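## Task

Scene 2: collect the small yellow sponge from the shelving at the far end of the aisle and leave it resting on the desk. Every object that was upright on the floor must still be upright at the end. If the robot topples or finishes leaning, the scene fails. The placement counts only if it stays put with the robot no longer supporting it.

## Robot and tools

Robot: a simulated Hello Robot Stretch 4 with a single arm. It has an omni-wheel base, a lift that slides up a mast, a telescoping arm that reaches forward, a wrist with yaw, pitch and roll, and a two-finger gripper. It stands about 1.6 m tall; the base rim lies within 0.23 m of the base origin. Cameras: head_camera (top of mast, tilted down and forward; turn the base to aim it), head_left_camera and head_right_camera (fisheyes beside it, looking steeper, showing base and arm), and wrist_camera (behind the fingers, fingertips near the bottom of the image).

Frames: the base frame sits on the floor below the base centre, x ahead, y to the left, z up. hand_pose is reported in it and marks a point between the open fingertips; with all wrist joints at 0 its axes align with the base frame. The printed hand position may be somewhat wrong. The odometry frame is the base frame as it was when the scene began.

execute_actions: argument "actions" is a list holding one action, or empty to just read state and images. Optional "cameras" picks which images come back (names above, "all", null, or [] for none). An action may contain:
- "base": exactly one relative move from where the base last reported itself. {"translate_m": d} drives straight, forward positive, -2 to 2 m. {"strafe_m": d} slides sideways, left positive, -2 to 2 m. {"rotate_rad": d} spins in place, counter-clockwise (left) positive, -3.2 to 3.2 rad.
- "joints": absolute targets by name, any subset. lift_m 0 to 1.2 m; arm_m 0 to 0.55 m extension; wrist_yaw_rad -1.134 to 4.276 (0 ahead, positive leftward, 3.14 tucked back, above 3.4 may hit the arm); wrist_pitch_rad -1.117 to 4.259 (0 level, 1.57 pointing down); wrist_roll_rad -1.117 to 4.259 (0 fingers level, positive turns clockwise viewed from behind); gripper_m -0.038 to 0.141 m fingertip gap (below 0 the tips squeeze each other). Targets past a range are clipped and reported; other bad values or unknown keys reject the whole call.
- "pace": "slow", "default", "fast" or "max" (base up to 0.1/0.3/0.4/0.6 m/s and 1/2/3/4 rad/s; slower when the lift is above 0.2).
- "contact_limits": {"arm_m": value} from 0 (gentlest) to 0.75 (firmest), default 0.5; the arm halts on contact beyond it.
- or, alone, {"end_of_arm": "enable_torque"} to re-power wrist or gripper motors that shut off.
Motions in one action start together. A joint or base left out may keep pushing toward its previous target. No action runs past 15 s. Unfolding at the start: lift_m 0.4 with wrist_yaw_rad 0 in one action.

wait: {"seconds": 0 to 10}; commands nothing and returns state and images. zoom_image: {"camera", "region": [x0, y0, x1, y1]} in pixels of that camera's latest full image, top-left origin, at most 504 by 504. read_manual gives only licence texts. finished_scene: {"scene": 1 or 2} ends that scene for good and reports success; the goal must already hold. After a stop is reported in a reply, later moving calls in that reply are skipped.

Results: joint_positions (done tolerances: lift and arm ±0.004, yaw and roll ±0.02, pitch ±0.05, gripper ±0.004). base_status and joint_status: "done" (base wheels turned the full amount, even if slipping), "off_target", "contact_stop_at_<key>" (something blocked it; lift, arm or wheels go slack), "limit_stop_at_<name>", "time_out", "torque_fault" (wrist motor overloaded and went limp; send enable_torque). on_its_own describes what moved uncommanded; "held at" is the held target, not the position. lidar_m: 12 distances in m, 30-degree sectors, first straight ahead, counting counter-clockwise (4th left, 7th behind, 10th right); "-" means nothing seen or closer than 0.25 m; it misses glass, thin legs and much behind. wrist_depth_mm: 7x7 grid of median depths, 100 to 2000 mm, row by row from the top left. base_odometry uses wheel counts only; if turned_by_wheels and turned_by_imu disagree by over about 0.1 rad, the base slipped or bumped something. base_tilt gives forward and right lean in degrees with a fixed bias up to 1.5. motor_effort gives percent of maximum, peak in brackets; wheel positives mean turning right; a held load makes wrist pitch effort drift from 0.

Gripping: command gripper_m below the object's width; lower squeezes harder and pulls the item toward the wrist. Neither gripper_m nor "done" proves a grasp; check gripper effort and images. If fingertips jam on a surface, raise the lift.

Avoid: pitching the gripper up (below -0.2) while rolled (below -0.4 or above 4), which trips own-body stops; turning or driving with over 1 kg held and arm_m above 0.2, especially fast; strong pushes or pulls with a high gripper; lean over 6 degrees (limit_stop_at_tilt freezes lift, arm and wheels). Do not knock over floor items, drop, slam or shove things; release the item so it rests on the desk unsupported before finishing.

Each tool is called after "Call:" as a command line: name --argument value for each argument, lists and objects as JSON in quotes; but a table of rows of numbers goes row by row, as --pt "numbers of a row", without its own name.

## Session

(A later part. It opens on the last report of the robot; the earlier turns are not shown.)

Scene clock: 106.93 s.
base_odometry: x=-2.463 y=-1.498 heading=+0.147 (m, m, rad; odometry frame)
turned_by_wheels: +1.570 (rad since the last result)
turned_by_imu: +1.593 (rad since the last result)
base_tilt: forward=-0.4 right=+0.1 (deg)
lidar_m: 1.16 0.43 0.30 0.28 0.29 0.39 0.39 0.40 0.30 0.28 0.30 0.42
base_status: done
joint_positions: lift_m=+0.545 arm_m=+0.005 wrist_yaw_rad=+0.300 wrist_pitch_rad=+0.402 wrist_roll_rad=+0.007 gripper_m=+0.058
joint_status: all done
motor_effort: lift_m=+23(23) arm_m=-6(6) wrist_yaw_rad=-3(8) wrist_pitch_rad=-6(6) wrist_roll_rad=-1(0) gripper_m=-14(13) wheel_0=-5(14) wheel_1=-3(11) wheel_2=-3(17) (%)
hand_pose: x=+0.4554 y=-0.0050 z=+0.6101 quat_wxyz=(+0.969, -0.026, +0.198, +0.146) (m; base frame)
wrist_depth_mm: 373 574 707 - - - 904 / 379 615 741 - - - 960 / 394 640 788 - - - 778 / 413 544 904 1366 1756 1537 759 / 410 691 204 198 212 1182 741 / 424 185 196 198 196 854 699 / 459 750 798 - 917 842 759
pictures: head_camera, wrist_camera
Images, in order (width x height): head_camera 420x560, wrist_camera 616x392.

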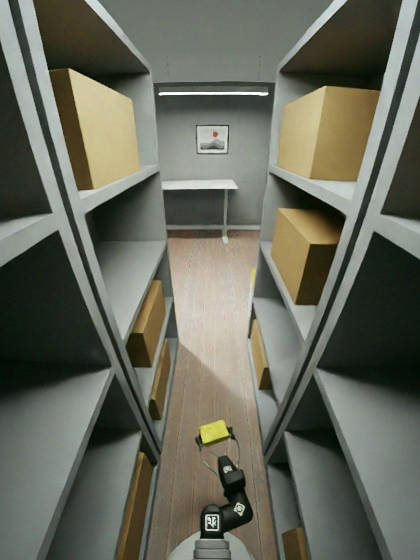

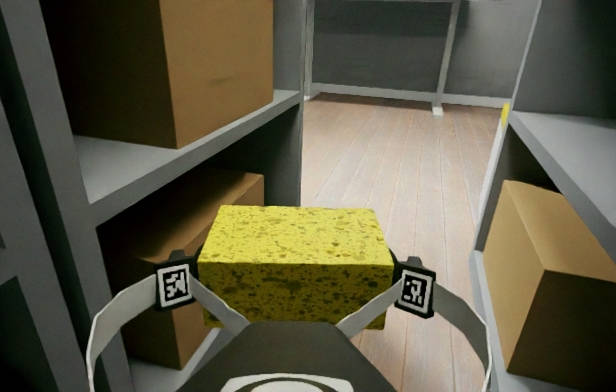

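Call:
execute_actions --actions '[]'

Scene clock: 111.30 s.
base_odometry: x=-2.463 y=-1.498 heading=+0.147 (m, m, rad; odometry frame)
turned_by_wheels: +0.000 (rad since the last result)
turned_by_imu: +0.000 (rad since the last result)
base_tilt: forward=-0.5 right=+0.1 (deg)
lidar_m: 1.18 0.41 0.31 0.29 0.30 0.39 0.39 0.40 0.30 0.28 0.29 0.43
base_status: done
joint_positions: lift_m=+0.545 arm_m=+0.005 wrist_yaw_rad=+0.300 wrist_pitch_rad=+0.402 wrist_roll_rad=+0.007 gripper_m=+0.058
joint_status: all done
motor_effort: lift_m=+23(23) arm_m=-6(6) wrist_yaw_rad=-3(8) wrist_pitch_rad=-6(6) wrist_roll_rad=-1(0) gripper_m=-15(13) wheel_0=-5(14) wheel_1=-3(11) wheel_2=-3(17) (%)
hand_pose: x=+0.4554 y=-0.0050 z=+0.6101 quat_wxyz=(+0.969, -0.026, +0.198, +0.146) (m; base frame)
wrist_depth_mm: 375 585 715 - - - 917 / 377 621 741 - - - 976 / 394 634 778 - - - 788 / 410 544 904 1366 1756 1499 759 / 410 699 206 198 213 1182 741 / 418 185 196 198 195 842 699 / 462 741 798 - 904 842 750
pictures: head_camera, head_left_camera, head_right_camera, wrist_camera
Images, in order (width x height): head_camera 420x560, head_left_camera 420x672, head_right_camera 420x672, wrist_camera 616x392.

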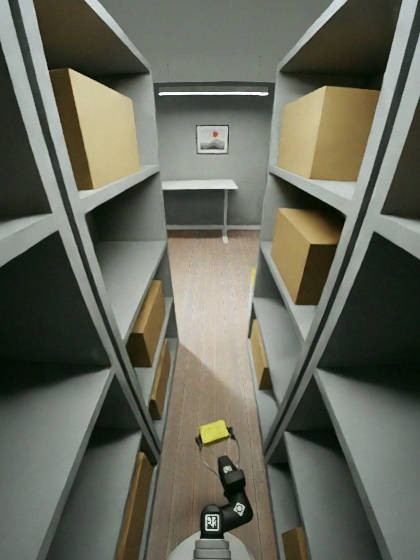

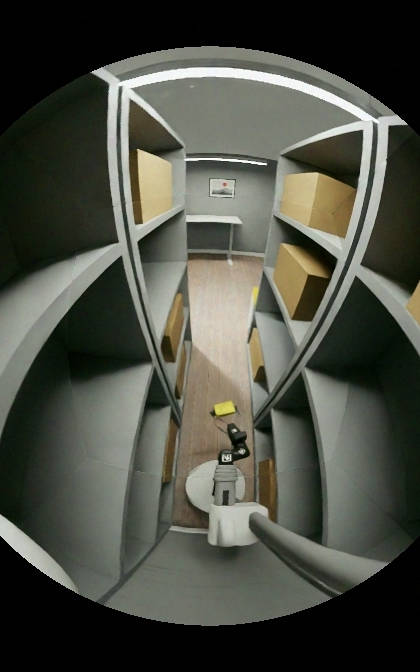

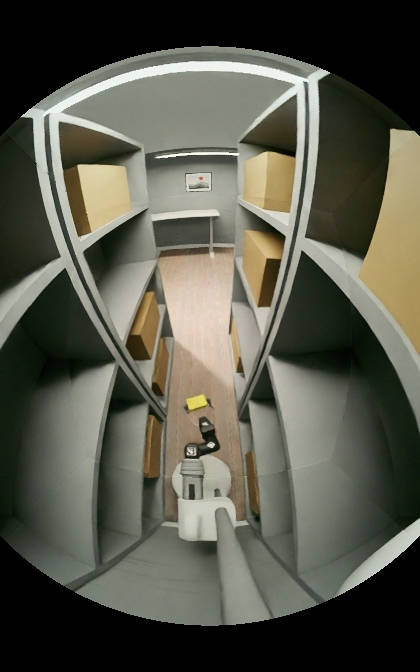

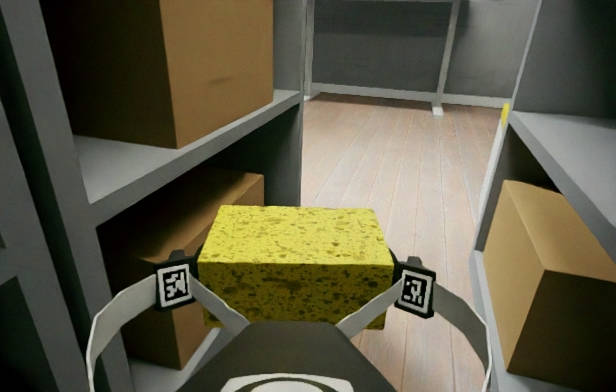

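Call:
zoom_image --camera "head_camera" --region '[150, 160, 270, 310]'

Region (150, 160, 270, 310) of head_camera's 420x560 image, scaled by 3.360, with more detail than that image has; it fills the left 403 columns of this view, and the rest is white.

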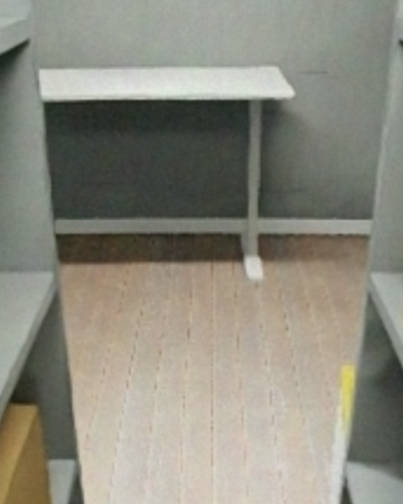

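Call:
execute_actions --actions '[{"base": {"translate_m": 2.0}, "joints": {"lift_m": 0.9}, "pace": "max"}]'

Scene clock: 124.53 s.
base_odometry: x=-0.485 y=-1.204 heading=+0.147 (m, m, rad; odometry frame)
turned_by_wheels: +0.000 (rad since the last result)
turned_by_imu: +0.007 (rad since the last result)
base_tilt: forward=-0.4 right=+0.1 (deg)
lidar_m: 1.56 1.62 1.90 1.85 0.77 0.60 1.21 0.61 0.39 0.37 1.90 2.42
base_status: done
joint_positions: lift_m=+0.900 arm_m=+0.005 wrist_yaw_rad=+0.300 wrist_pitch_rad=+0.402 wrist_roll_rad=+0.007 gripper_m=+0.058
joint_status: all done
motor_effort: lift_m=+22(27) arm_m=-6(6) wrist_yaw_rad=-2(2) wrist_pitch_rad=-7(7) wrist_roll_rad=+0(1) gripper_m=-12(13) wheel_0=+3(11) wheel_1=+2(10) wheel_2=-2(18) (%)
hand_pose: x=+0.4554 y=-0.0051 z=+0.9651 quat_wxyz=(+0.969, -0.026, +0.198, +0.146) (m; base frame)
wrist_depth_mm: 1921 - - 1983 1863 1808 1661 / - - - - 1921 1576 1808 / - - - - - 1863 1863 / - - - - - - 1921 / 1808 1863 204 198 212 - 1921 / 1576 185 195 198 195 1576 1618 / 1281 1281 1336 - 1336 1336 1366
pictures: head_camera, head_left_camera, head_right_camera, wrist_camera
Images, in order (width x height): head_camera 420x560, head_left_camera 420x672, head_right_camera 420x672, wrist_camera 616x392.

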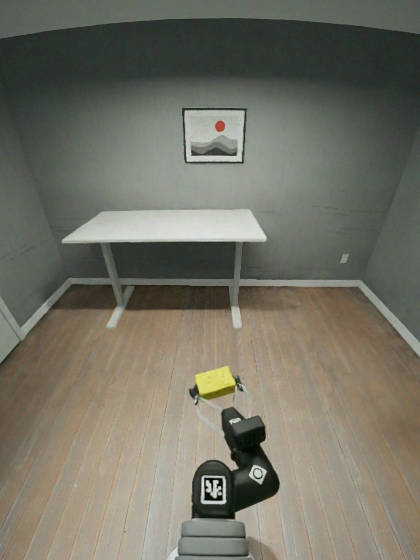

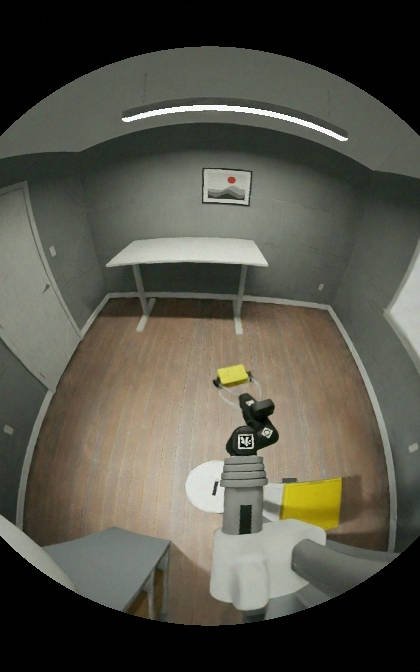

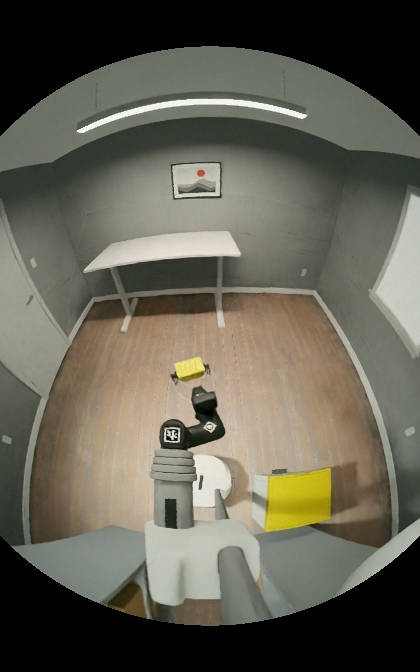

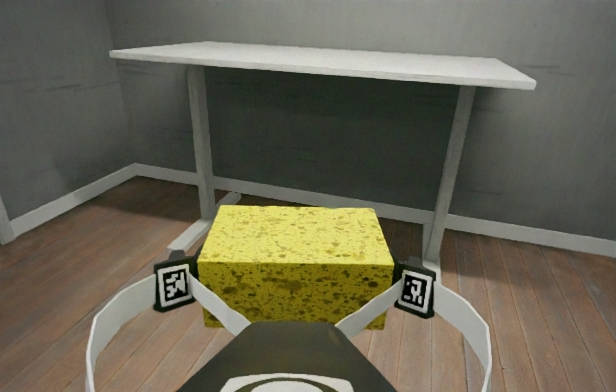

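Call:
zoom_image --camera "head_camera" --region '[160, 200, 290, 340]'

Call:
zoom_image --camera "wrist_camera" --region '[230, 20, 390, 120]'

Region (160, 200, 290, 340) of head_camera's 420x560 image, scaled by 3.600, with more detail than that image has; it fills the left 468 columns of this view, and the rest is white.

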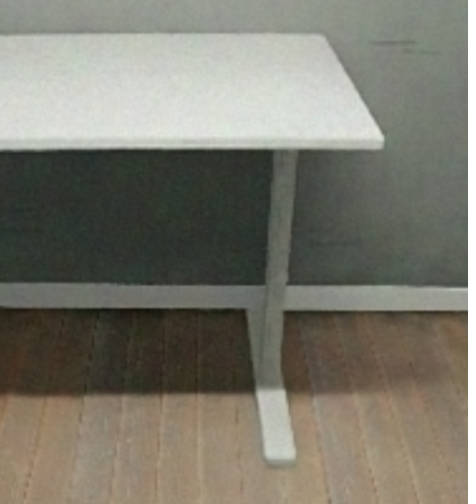

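Region (230, 20, 390, 120) of wrist_camera's 616x392 image, scaled by 3.150; it fills the top 315 rows of this view, and the rest is white.

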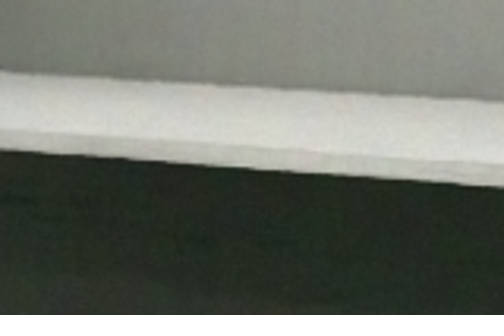

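Call:
execute_actions --actions '[{"base": {"translate_m": 0.86}, "joints": {"lift_m": 0.96, "arm_m": 0.48}, "pace": "max"}]'

Scene clock: 135.77 s.
base_odometry: x=+0.365 y=-1.078 heading=+0.147 (m, m, rad; odometry frame)
turned_by_wheels: +0.000 (rad since the last result)
turned_by_imu: +0.003 (rad since the last result)
base_tilt: forward=-0.4 right=+0.1 (deg)
lidar_m: 0.69 0.72 1.01 1.83 1.94 1.42 1.43 0.93 1.94 1.82 1.95 0.73
base_status: done
joint_positions: lift_m=+0.960 arm_m=+0.479 wrist_yaw_rad=+0.300 wrist_pitch_rad=+0.402 wrist_roll_rad=+0.007 gripper_m=+0.058
joint_status: all done
motor_effort: lift_m=+22(24) arm_m=+5(7) wrist_yaw_rad=-2(2) wrist_pitch_rad=-6(6) wrist_roll_rad=-1(1) gripper_m=-11(13) wheel_0=+4(9) wheel_1=+3(10) wheel_2=-4(18) (%)
hand_pose: x=+0.9293 y=-0.0050 z=+1.0252 quat_wxyz=(+0.969, -0.026, +0.198, +0.146) (m; base frame)
wrist_depth_mm: 904 842 778 723 683 634 615 / 946 891 831 778 707 683 640 / 654 668 699 707 723 691 661 / 466 469 477 492 496 504 517 / 359 362 204 198 213 382 389 / 293 186 196 198 196 298 314 / 248 242 257 - 257 255 263
pictures: head_camera, head_left_camera, head_right_camera, wrist_camera
Images, in order (width x height): head_camera 420x560, head_left_camera 420x672, head_right_camera 420x672, wrist_camera 616x392.

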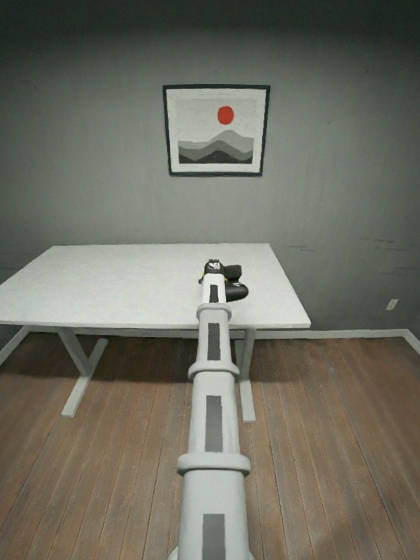

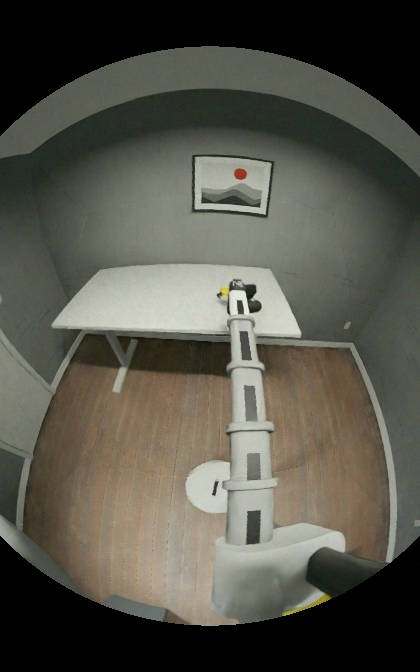

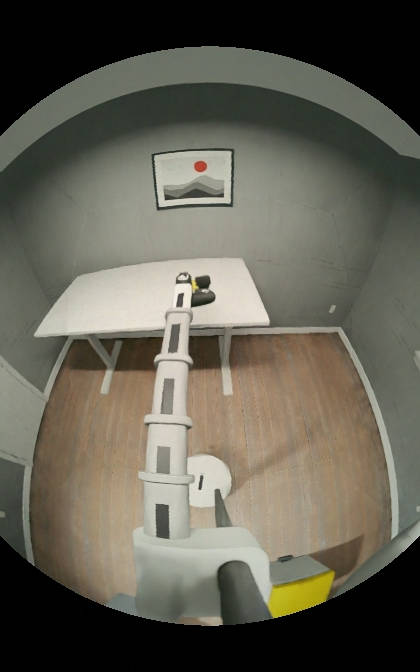

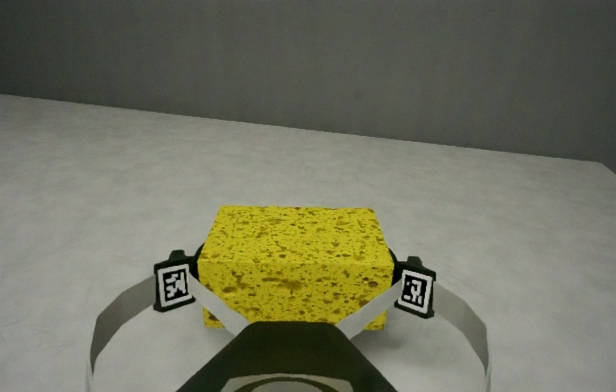

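Call:
execute_actions --actions '[{"joints": {"lift_m": 0.909}, "pace": "fast"}]' --cameras '["wrist_camera"]'

Scene clock: 138.87 s.
base_odometry: x=+0.365 y=-1.078 heading=+0.147 (m, m, rad; odometry frame)
turned_by_wheels: +0.000 (rad since the last result)
turned_by_imu: +0.000 (rad since the last result)
base_tilt: forward=-0.4 right=+0.1 (deg)
lidar_m: 0.69 0.72 1.00 1.83 1.96 1.45 1.40 0.92 1.95 1.83 1.94 0.73
base_status: not commanded
joint_positions: lift_m=+0.909 arm_m=+0.479 wrist_yaw_rad=+0.300 wrist_pitch_rad=+0.402 wrist_roll_rad=+0.007 gripper_m=+0.058
joint_status: all done
motor_effort: lift_m=+18(21) arm_m=+6(6) wrist_yaw_rad=-2(3) wrist_pitch_rad=-6(6) wrist_roll_rad=-1(1) gripper_m=-14(15) wheel_0=+4(4) wheel_1=+3(3) wheel_2=-4(4) (%)
hand_pose: x=+0.9293 y=-0.0050 z=+0.9745 quat_wxyz=(+0.969, -0.026, +0.198, +0.146) (m; base frame)
wrist_depth_mm: 904 842 788 723 683 634 603 / 842 854 798 759 723 676 634 / 500 512 530 539 554 569 585 / 355 359 366 375 382 389 394 / 274 276 204 198 212 291 297 / 223 185 196 198 196 229 239 / 189 185 198 - 196 195 199
pictures: wrist_camera
Images, in order (width x height): wrist_camera 616x392.

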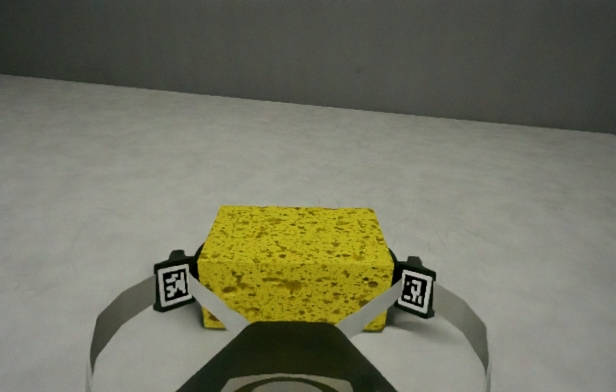

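The depth readings match the grasp height exactly, so I'm opening the gripper.

Call:
execute_actions --actions '[{"joints": {"gripper_m": 0.128}, "pace": "fast"}]' --cameras '["wrist_camera"]'

Scene clock: 141.87 s.
base_odometry: x=+0.365 y=-1.078 heading=+0.147 (m, m, rad; odometry frame)
turned_by_wheels: +0.000 (rad since the last result)
turned_by_imu: +0.000 (rad since the last result)
base_tilt: forward=-0.4 right=+0.2 (deg)
lidar_m: 0.69 0.72 1.00 1.82 1.95 1.44 1.42 0.93 1.93 1.83 1.95 0.73
base_status: not commanded
joint_positions: lift_m=+0.909 arm_m=+0.479 wrist_yaw_rad=+0.300 wrist_pitch_rad=+0.402 wrist_roll_rad=+0.007 gripper_m=+0.128
joint_status: all done
motor_effort: lift_m=+18(18) arm_m=+6(6) wrist_yaw_rad=-3(2) wrist_pitch_rad=-6(6) wrist_roll_rad=-1(1) gripper_m=+1(17) wheel_0=+4(4) wheel_1=+3(3) wheel_2=-4(4) (%)
hand_pose: x=+0.9293 y=-0.0050 z=+0.9745 quat_wxyz=(+0.969, -0.026, +0.198, +0.146) (m; base frame)
wrist_depth_mm: 917 831 778 723 683 640 603 / 866 854 798 768 715 683 640 / 504 508 525 544 559 574 591 / 355 362 366 370 379 389 397 / 273 263 213 206 224 294 297 / 223 211 211 208 216 227 238 / 188 190 197 - 196 196 199
pictures: wrist_camera
Images, in order (width x height): wrist_camera 616x392.

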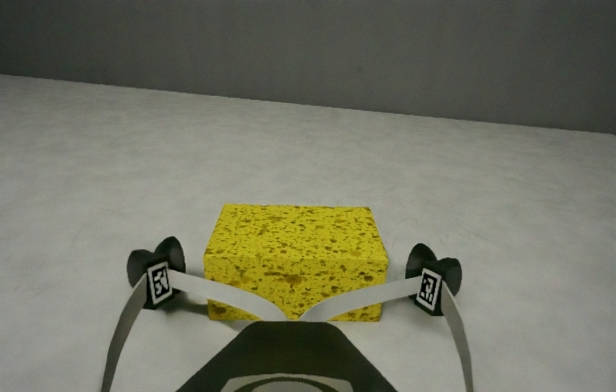

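Call:
execute_actions --actions '[{"joints": {"lift_m": 0.965, "arm_m": 0.455}, "pace": "fast"}]'

Scene clock: 145.40 s.
base_odometry: x=+0.365 y=-1.078 heading=+0.147 (m, m, rad; odometry frame)
turned_by_wheels: +0.000 (rad since the last result)
turned_by_imu: +0.000 (rad since the last result)
base_tilt: forward=-0.4 right=+0.1 (deg)
lidar_m: 0.69 0.72 1.01 1.83 1.95 1.45 1.41 0.94 1.95 1.84 1.95 0.72
base_status: not commanded
joint_positions: lift_m=+0.965 arm_m=+0.456 wrist_yaw_rad=+0.300 wrist_pitch_rad=+0.402 wrist_roll_rad=+0.007 gripper_m=+0.128
joint_status: all done
motor_effort: lift_m=+23(25) arm_m=-6(8) wrist_yaw_rad=-1(3) wrist_pitch_rad=-6(6) wrist_roll_rad=-1(1) gripper_m=+2(2) wheel_0=+4(4) wheel_1=+3(3) wheel_2=-4(4) (%)
hand_pose: x=+0.9064 y=-0.0051 z=+1.0301 quat_wxyz=(+0.969, -0.026, +0.198, +0.146) (m; base frame)
wrist_depth_mm: 960 866 798 750 691 668 621 / 991 931 854 798 741 707 661 / 676 691 715 715 741 723 691 / 473 484 492 500 512 517 535 / 366 353 377 382 387 394 397 / 298 282 251 245 253 307 320 / 253 254 265 - 262 264 268
pictures: head_camera, head_left_camera, head_right_camera, wrist_camera
Images, in order (width x height): head_camera 420x560, head_left_camera 420x672, head_right_camera 420x672, wrist_camera 616x392.

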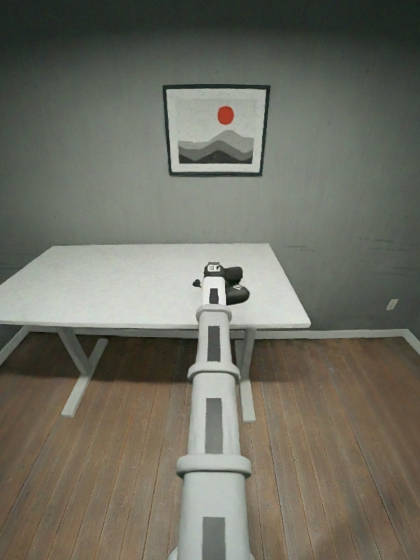

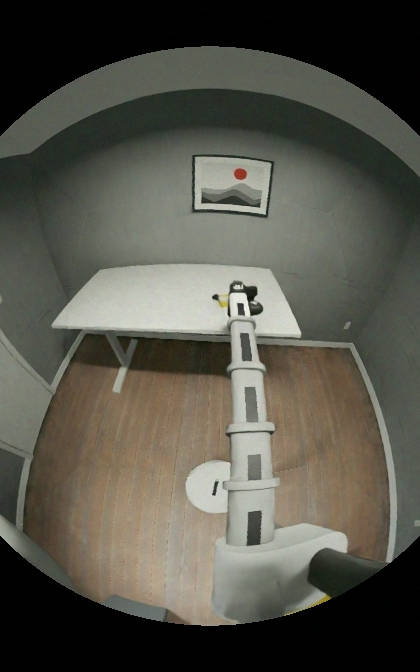

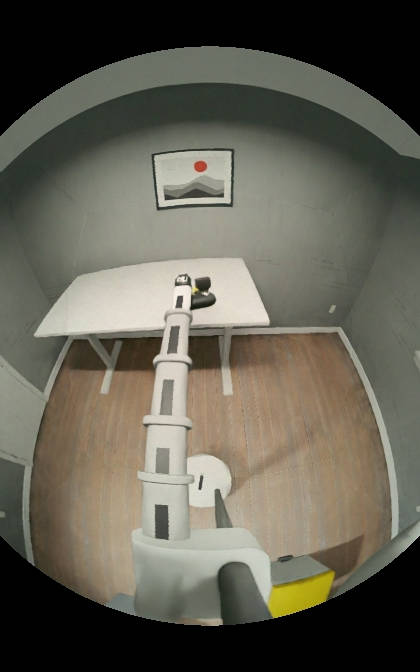

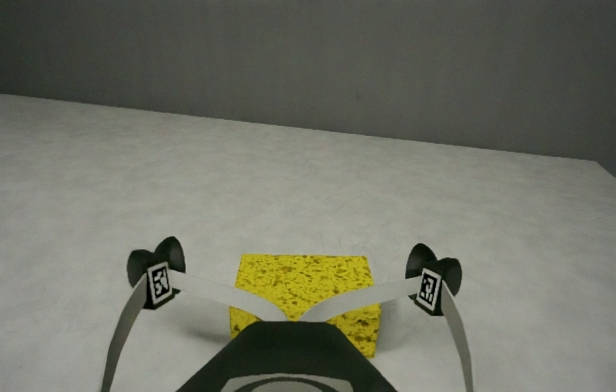

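The sponge rests on the desk, the gripper is clear of it, and the bin is still standing.

Call:
finished_scene --scene 2

The scene is finished: the task was done.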